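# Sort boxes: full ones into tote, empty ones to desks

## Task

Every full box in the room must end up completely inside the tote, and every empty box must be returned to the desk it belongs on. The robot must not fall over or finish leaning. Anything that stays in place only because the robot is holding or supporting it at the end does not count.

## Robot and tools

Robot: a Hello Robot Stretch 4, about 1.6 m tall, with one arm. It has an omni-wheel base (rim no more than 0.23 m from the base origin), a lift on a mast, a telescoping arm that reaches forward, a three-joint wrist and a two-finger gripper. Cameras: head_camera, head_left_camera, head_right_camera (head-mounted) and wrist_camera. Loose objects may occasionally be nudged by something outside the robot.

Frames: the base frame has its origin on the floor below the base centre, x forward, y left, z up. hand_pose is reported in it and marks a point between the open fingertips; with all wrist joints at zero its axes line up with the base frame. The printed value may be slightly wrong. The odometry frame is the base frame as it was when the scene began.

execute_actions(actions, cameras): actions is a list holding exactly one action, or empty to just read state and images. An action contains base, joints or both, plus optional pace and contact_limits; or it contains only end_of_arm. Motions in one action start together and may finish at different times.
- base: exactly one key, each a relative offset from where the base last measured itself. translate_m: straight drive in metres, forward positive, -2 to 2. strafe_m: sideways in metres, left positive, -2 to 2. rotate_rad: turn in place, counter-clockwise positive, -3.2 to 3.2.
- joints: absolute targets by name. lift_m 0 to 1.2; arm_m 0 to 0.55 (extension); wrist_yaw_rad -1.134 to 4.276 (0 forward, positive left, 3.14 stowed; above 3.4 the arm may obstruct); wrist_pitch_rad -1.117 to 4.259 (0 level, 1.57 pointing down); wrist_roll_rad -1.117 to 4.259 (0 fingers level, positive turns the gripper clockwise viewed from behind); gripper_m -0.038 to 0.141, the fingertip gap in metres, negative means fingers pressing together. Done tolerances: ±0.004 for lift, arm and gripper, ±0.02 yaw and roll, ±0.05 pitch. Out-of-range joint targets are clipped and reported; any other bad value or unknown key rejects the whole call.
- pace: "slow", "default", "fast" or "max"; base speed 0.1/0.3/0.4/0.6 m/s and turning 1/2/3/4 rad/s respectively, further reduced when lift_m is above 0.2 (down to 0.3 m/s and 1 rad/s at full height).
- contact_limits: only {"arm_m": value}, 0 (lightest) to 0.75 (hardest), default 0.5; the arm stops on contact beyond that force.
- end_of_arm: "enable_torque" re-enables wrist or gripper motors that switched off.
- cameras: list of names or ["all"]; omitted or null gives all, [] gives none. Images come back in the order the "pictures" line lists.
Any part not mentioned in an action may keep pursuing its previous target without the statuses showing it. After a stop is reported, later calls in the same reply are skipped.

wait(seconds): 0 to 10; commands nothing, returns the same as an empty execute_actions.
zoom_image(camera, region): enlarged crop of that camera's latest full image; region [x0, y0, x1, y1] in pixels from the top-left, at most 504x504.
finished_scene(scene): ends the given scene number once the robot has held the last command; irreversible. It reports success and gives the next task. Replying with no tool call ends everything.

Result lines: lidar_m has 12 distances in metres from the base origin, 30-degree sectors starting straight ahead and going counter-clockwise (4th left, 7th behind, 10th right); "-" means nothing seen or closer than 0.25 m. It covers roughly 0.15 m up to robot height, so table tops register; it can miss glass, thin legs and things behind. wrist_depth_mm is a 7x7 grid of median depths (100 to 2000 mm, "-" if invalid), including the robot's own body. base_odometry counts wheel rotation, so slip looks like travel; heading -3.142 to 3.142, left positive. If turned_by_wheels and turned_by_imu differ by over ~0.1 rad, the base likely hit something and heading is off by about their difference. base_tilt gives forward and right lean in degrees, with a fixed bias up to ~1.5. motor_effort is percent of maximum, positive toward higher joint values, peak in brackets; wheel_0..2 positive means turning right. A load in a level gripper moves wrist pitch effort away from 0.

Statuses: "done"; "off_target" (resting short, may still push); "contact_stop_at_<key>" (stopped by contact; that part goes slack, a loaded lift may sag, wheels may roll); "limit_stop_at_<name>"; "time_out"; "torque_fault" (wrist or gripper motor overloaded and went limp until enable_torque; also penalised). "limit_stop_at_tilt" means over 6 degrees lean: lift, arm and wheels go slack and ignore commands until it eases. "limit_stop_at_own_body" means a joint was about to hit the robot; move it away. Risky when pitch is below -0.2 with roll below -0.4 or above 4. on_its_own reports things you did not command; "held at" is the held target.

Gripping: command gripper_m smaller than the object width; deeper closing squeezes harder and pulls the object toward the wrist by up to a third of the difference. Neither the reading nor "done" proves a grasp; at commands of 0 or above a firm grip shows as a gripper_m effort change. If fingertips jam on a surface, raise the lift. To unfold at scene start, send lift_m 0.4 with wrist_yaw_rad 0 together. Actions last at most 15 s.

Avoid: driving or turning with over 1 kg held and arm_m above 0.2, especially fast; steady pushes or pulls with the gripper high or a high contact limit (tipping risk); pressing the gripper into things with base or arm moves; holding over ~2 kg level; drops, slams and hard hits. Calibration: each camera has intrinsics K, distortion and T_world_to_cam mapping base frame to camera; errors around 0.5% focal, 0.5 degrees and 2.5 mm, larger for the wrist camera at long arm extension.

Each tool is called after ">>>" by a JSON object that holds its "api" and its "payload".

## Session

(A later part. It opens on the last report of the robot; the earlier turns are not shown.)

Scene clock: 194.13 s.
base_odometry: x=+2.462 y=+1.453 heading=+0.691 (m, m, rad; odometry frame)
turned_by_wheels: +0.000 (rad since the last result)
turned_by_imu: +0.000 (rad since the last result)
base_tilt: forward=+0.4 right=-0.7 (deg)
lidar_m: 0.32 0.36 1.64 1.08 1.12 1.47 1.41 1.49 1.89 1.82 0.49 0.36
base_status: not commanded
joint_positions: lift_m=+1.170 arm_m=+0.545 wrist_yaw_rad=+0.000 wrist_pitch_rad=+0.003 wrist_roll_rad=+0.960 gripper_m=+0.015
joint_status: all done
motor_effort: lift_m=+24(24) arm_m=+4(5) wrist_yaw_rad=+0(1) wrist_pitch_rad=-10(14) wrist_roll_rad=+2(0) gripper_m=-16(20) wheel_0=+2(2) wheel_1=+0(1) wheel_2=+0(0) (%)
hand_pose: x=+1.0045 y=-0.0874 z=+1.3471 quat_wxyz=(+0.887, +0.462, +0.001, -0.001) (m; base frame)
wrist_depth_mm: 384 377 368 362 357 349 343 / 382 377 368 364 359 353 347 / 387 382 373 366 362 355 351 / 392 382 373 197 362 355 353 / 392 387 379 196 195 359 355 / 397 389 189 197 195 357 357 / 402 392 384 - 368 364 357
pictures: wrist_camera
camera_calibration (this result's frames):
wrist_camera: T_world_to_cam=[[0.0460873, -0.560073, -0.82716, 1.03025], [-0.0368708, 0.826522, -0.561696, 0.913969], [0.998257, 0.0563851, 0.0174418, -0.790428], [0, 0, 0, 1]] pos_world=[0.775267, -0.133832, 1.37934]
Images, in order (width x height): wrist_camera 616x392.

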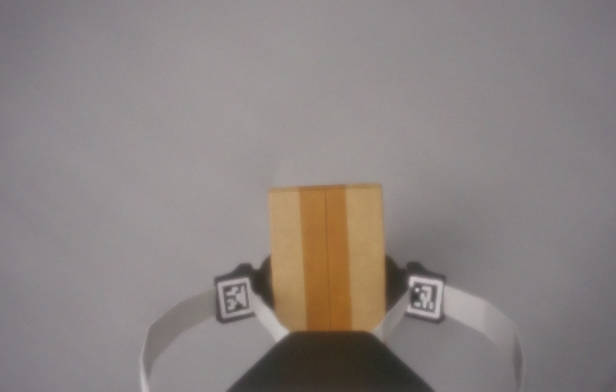

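-10 matches the empty box from scene 1, so this one goes back on the desk.

>>> {"api": "execute_actions", "payload": {"actions": [{"joints":{"wrist_pitch_rad":1.57}}], "cameras": []}}

>>> {"api": "execute_actions", "payload": {"actions": [{"joints":{"lift_m":1.096},"pace":"slow"}], "cameras": ["wrist_camera"]}}

>>> {"api": "execute_actions", "payload": {"actions": [{"joints":{"gripper_m":0.11},"pace":"slow"}], "cameras": ["wrist_camera"]}}

>>> {"api": "execute_actions", "payload": {"actions": [{"joints":{"lift_m":1.19},"pace":"fast"}]}}

Scene clock: 198.97 s.
base_odometry: x=+2.462 y=+1.453 heading=+0.691 (m, m, rad; odometry frame)
turned_by_wheels: +0.000 (rad since the last result)
turned_by_imu: -0.001 (rad since the last result)
base_tilt: forward=+0.3 right=-0.7 (deg)
lidar_m: 0.34 0.36 1.66 1.06 1.12 1.48 1.39 1.49 1.89 1.84 0.47 0.35
base_status: not commanded
joint_positions: lift_m=+1.170 arm_m=+0.545 wrist_yaw_rad=+0.000 wrist_pitch_rad=+1.570 wrist_roll_rad=+0.960 gripper_m=+0.015
joint_status: all done
motor_effort: lift_m=+24(24) arm_m=+5(4) wrist_yaw_rad=+1(1) wrist_pitch_rad=-1(3) wrist_roll_rad=+0(2) gripper_m=-19(18) wheel_0=+1(2) wheel_1=-1(1) wheel_2=+0(0) (%)
hand_pose: x=+0.7164 y=-0.0874 z=+1.0594 quat_wxyz=(+0.628, +0.327, +0.627, -0.326) (m; base frame)
wrist_depth_mm: 345 343 338 332 327 322 319 / 347 342 338 332 327 325 322 / 347 342 340 334 327 325 322 / 349 342 340 196 330 327 322 / 353 347 342 196 206 327 324 / 353 347 190 196 194 325 325 / 351 351 343 - 330 329 325
pictures: none
No camera images: the call's "cameras" was empty. Leave "cameras" out to get every camera's image.

Scene clock: 200.47 s.
base_odometry: x=+2.462 y=+1.453 heading=+0.691 (m, m, rad; odometry frame)
turned_by_wheels: +0.000 (rad since the last result)
turned_by_imu: +0.000 (rad since the last result)
base_tilt: forward=+0.4 right=-0.7 (deg)
lidar_m: 0.34 0.36 1.64 1.04 1.12 1.45 1.39 1.46 1.89 1.82 0.47 0.36
base_status: not commanded
joint_positions: lift_m=+1.096 arm_m=+0.545 wrist_yaw_rad=+0.000 wrist_pitch_rad=+1.570 wrist_roll_rad=+0.960 gripper_m=+0.015
joint_status: all done
motor_effort: lift_m=+17(22) arm_m=+5(5) wrist_yaw_rad=+1(1) wrist_pitch_rad=+0(1) wrist_roll_rad=+2(2) gripper_m=-17(18) wheel_0=+2(2) wheel_1=+0(1) wheel_2=+0(0) (%)
hand_pose: x=+0.7164 y=-0.0874 z=+0.9860 quat_wxyz=(+0.628, +0.327, +0.627, -0.326) (m; base frame)
wrist_depth_mm: 271 267 264 260 257 252 - / 271 267 264 260 257 253 250 / 273 268 265 262 257 253 251 / 273 270 264 196 257 254 251 / 273 268 265 197 205 255 252 / 274 272 191 196 195 253 252 / 274 270 267 - 258 256 -
pictures: wrist_camera
camera_calibration (this result's frames):
wrist_camera: T_world_to_cam=[[-0.827016, -0.559995, -0.0495008, 0.603573], [-0.561765, 0.826574, 0.0345663, 0.488641], [0.0215591, 0.0563947, -0.998176, 1.20462], [0, 0, 0, 1]] pos_world=[0.747695, -0.133834, 1.21541]
Images, in order (width x height): wrist_camera 616x392.

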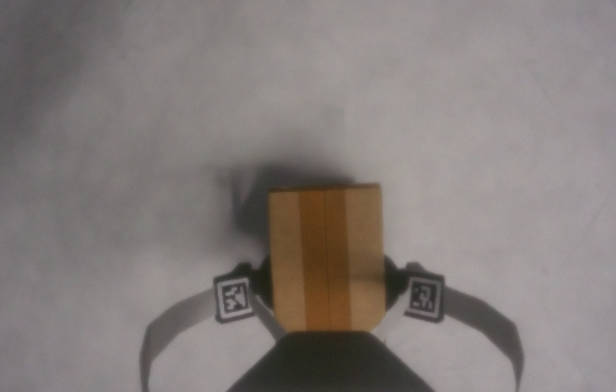

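Scene clock: 204.17 s.
base_odometry: x=+2.462 y=+1.453 heading=+0.691 (m, m, rad; odometry frame)
turned_by_wheels: +0.000 (rad since the last result)
turned_by_imu: -0.001 (rad since the last result)
base_tilt: forward=+0.3 right=-0.6 (deg)
lidar_m: 0.34 0.37 1.65 1.07 1.13 1.45 1.40 1.47 1.89 1.82 0.48 0.36
base_status: not commanded
joint_positions: lift_m=+1.096 arm_m=+0.545 wrist_yaw_rad=+0.000 wrist_pitch_rad=+1.570 wrist_roll_rad=+0.960 gripper_m=+0.110
joint_status: all done
motor_effort: lift_m=+17(17) arm_m=+5(5) wrist_yaw_rad=+1(1) wrist_pitch_rad=-1(1) wrist_roll_rad=+1(1) gripper_m=+0(17) wheel_0=+2(1) wheel_1=+0(1) wheel_2=+0(0) (%)
hand_pose: x=+0.7164 y=-0.0874 z=+0.9860 quat_wxyz=(+0.628, +0.327, +0.627, -0.326) (m; base frame)
wrist_depth_mm: 271 267 264 260 255 252 - / 271 268 264 260 256 254 250 / 272 268 264 260 257 255 251 / 273 270 265 212 258 254 251 / 273 270 266 212 257 255 253 / 274 270 204 211 211 253 252 / 276 272 267 - 258 256 -
pictures: wrist_camera
camera_calibration (this result's frames):
wrist_camera: T_world_to_cam=[[-0.827016, -0.559995, -0.0495006, 0.603573], [-0.561765, 0.826574, 0.0345665, 0.488641], [0.0215589, 0.0563947, -0.998176, 1.20462], [0, 0, 0, 1]] pos_world=[0.747695, -0.133834, 1.21541]
Images, in order (width x height): wrist_camera 616x392.

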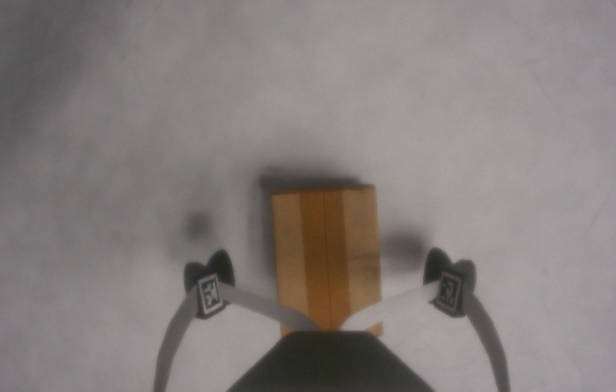

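Scene clock: 205.33 s.
base_odometry: x=+2.462 y=+1.453 heading=+0.691 (m, m, rad; odometry frame)
turned_by_wheels: +0.000 (rad since the last result)
turned_by_imu: +0.000 (rad since the last result)
base_tilt: forward=+0.2 right=-0.7 (deg)
lidar_m: 0.34 0.37 1.63 1.07 1.12 1.45 1.40 1.48 1.89 1.82 0.49 0.36
base_status: not commanded
joint_positions: lift_m=+1.190 arm_m=+0.545 wrist_yaw_rad=+0.000 wrist_pitch_rad=+1.570 wrist_roll_rad=+0.960 gripper_m=+0.110
joint_status: all done
motor_effort: lift_m=+23(25) arm_m=+5(5) wrist_yaw_rad=+1(1) wrist_pitch_rad=+0(1) wrist_roll_rad=+1(1) gripper_m=+1(0) wheel_0=+2(2) wheel_1=+0(1) wheel_2=+0(0) (%)
hand_pose: x=+0.7163 y=-0.0874 z=+1.0795 quat_wxyz=(+0.628, +0.327, +0.627, -0.326) (m; base frame)
wrist_depth_mm: 368 364 359 353 347 343 338 / 368 366 355 355 349 342 343 / 370 366 359 351 349 345 342 / 370 366 362 351 351 345 342 / 373 366 359 307 349 345 343 / 373 368 204 355 351 345 342 / 375 368 364 - 351 345 343
pictures: head_camera, head_left_camera, head_right_camera, wrist_camera
camera_calibration (this result's frames):
wrist_camera: T_world_to_cam=[[-0.82702, -0.559995, -0.0494247, 0.608102], [-0.561762, 0.826574, 0.034618, 0.485338], [0.0214673, 0.0563947, -0.998178, 1.29801], [0, 0, 0, 1]] pos_world=[0.747692, -0.133834, 1.3089]
Images, in order (width x height): head_camera 420x560, head_left_camera 420x672, head_right_camera 420x672, wrist_camera 616x392.

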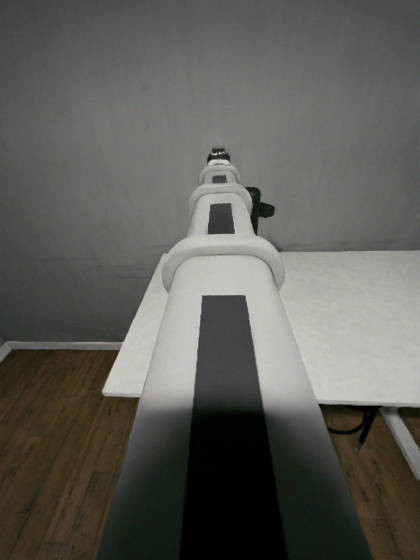

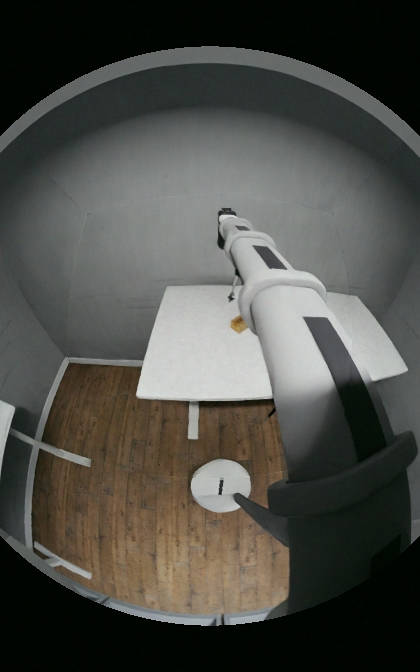

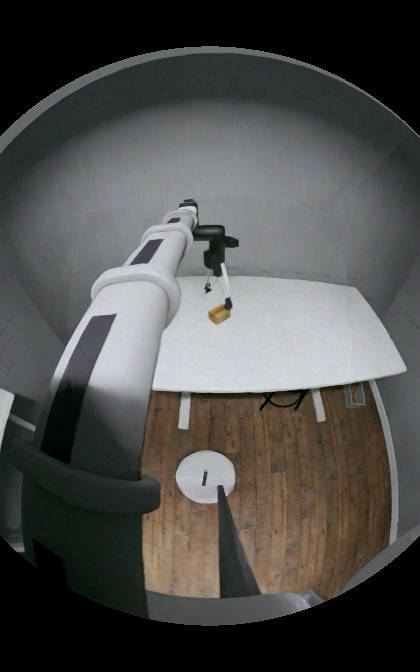

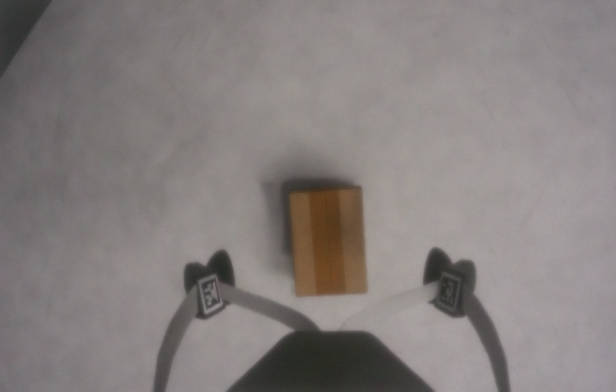

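>>> {"api": "execute_actions", "payload": {"actions": [{"joints":{"arm_m":0.003},"base":{"translate_m":-0.2},"pace":"fast"}], "cameras": []}}

>>> {"api": "execute_actions", "payload": {"actions": [{"base":{"rotate_rad":2.2},"pace":"fast"}], "cameras": ["head_left_camera","head_right_camera"]}}

Scene clock: 210.03 s.
base_odometry: x=+2.308 y=+1.325 heading=+0.691 (m, m, rad; odometry frame)
turned_by_wheels: +0.000 (rad since the last result)
turned_by_imu: -0.001 (rad since the last result)
base_tilt: forward=+0.1 right=-0.7 (deg)
lidar_m: 0.54 0.57 1.14 1.07 1.11 1.25 1.21 1.28 1.90 1.82 0.76 0.57
base_status: done
joint_positions: lift_m=+1.190 arm_m=+0.004 wrist_yaw_rad=+0.000 wrist_pitch_rad=+1.570 wrist_roll_rad=+0.960 gripper_m=+0.110
joint_status: all done
motor_effort: lift_m=+23(23) arm_m=-5(7) wrist_yaw_rad=+2(2) wrist_pitch_rad=-2(3) wrist_roll_rad=-2(1) gripper_m=+0(2) wheel_0=+0(5) wheel_1=-1(4) wheel_2=-2(8) (%)
hand_pose: x=+0.1749 y=-0.0874 z=+1.0795 quat_wxyz=(+0.627, +0.327, +0.627, -0.327) (m; base frame)
wrist_depth_mm: 394 1308 1308 1281 1255 1308 1255 / 1336 1308 1336 1308 1281 1255 1255 / 1336 1336 1336 1308 1255 1255 1255 / 1366 1336 1336 1281 1281 1281 1255 / 1308 1336 1308 1098 1098 1281 1229 / 1366 1336 204 1098 1098 1255 1255 / 1366 1366 1308 - 1281 1281 1255
pictures: none
No camera images: the call's "cameras" was empty. Leave "cameras" out to get every camera's image.

Scene clock: 213.47 s.
base_odometry: x=+2.308 y=+1.325 heading=+2.890 (m, m, rad; odometry frame)
turned_by_wheels: +2.200 (rad since the last result)
turned_by_imu: +2.168 (rad since the last result)
base_tilt: forward=+0.1 right=-0.7 (deg)
lidar_m: 1.15 1.22 1.19 1.32 1.84 1.82 0.70 0.56 0.53 0.58 1.10 1.06
base_status: done
joint_positions: lift_m=+1.190 arm_m=+0.004 wrist_yaw_rad=+0.000 wrist_pitch_rad=+1.570 wrist_roll_rad=+0.960 gripper_m=+0.110
joint_status: not commanded
motor_effort: lift_m=+23(23) arm_m=-6(5) wrist_yaw_rad=+2(1) wrist_pitch_rad=-3(3) wrist_roll_rad=+1(1) gripper_m=-2(0) wheel_0=-3(5) wheel_1=-2(5) wheel_2=+0(5) (%)
hand_pose: x=+0.1749 y=-0.0874 z=+1.0795 quat_wxyz=(+0.627, +0.327, +0.627, -0.327) (m; base frame)
wrist_depth_mm: 1366 1308 1308 1308 1281 1255 1229 / 1366 1366 1308 1308 1281 1255 1229 / 1366 1366 1336 1308 1281 1255 1229 / 1366 1336 1336 1308 1281 1281 1255 / 1397 1336 1336 1098 1078 1255 1255 / 1397 1366 204 1098 1060 1229 1281 / 1366 1366 1308 - 1281 1281 1308
pictures: head_left_camera, head_right_camera
Images, in order (width x height): head_left_camera 420x672, head_right_camera 420x672.

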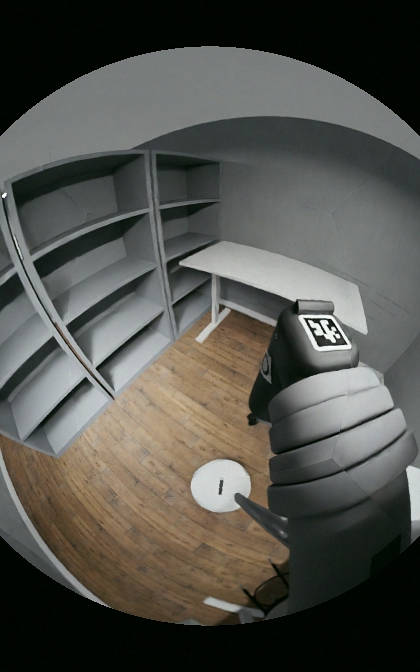

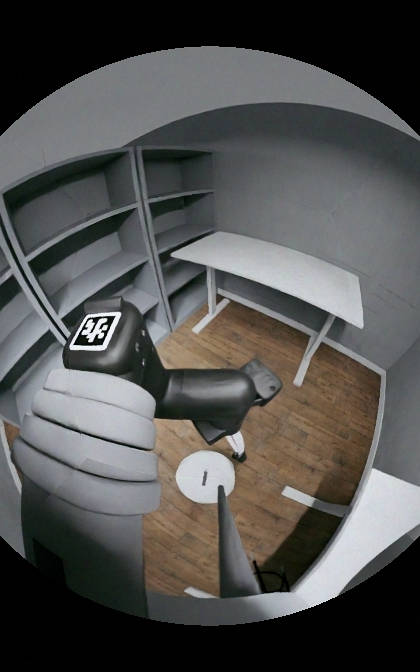

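>>> {"api": "finished_scene", "payload": {"scene": 2}}

The scene is finished: the task was done.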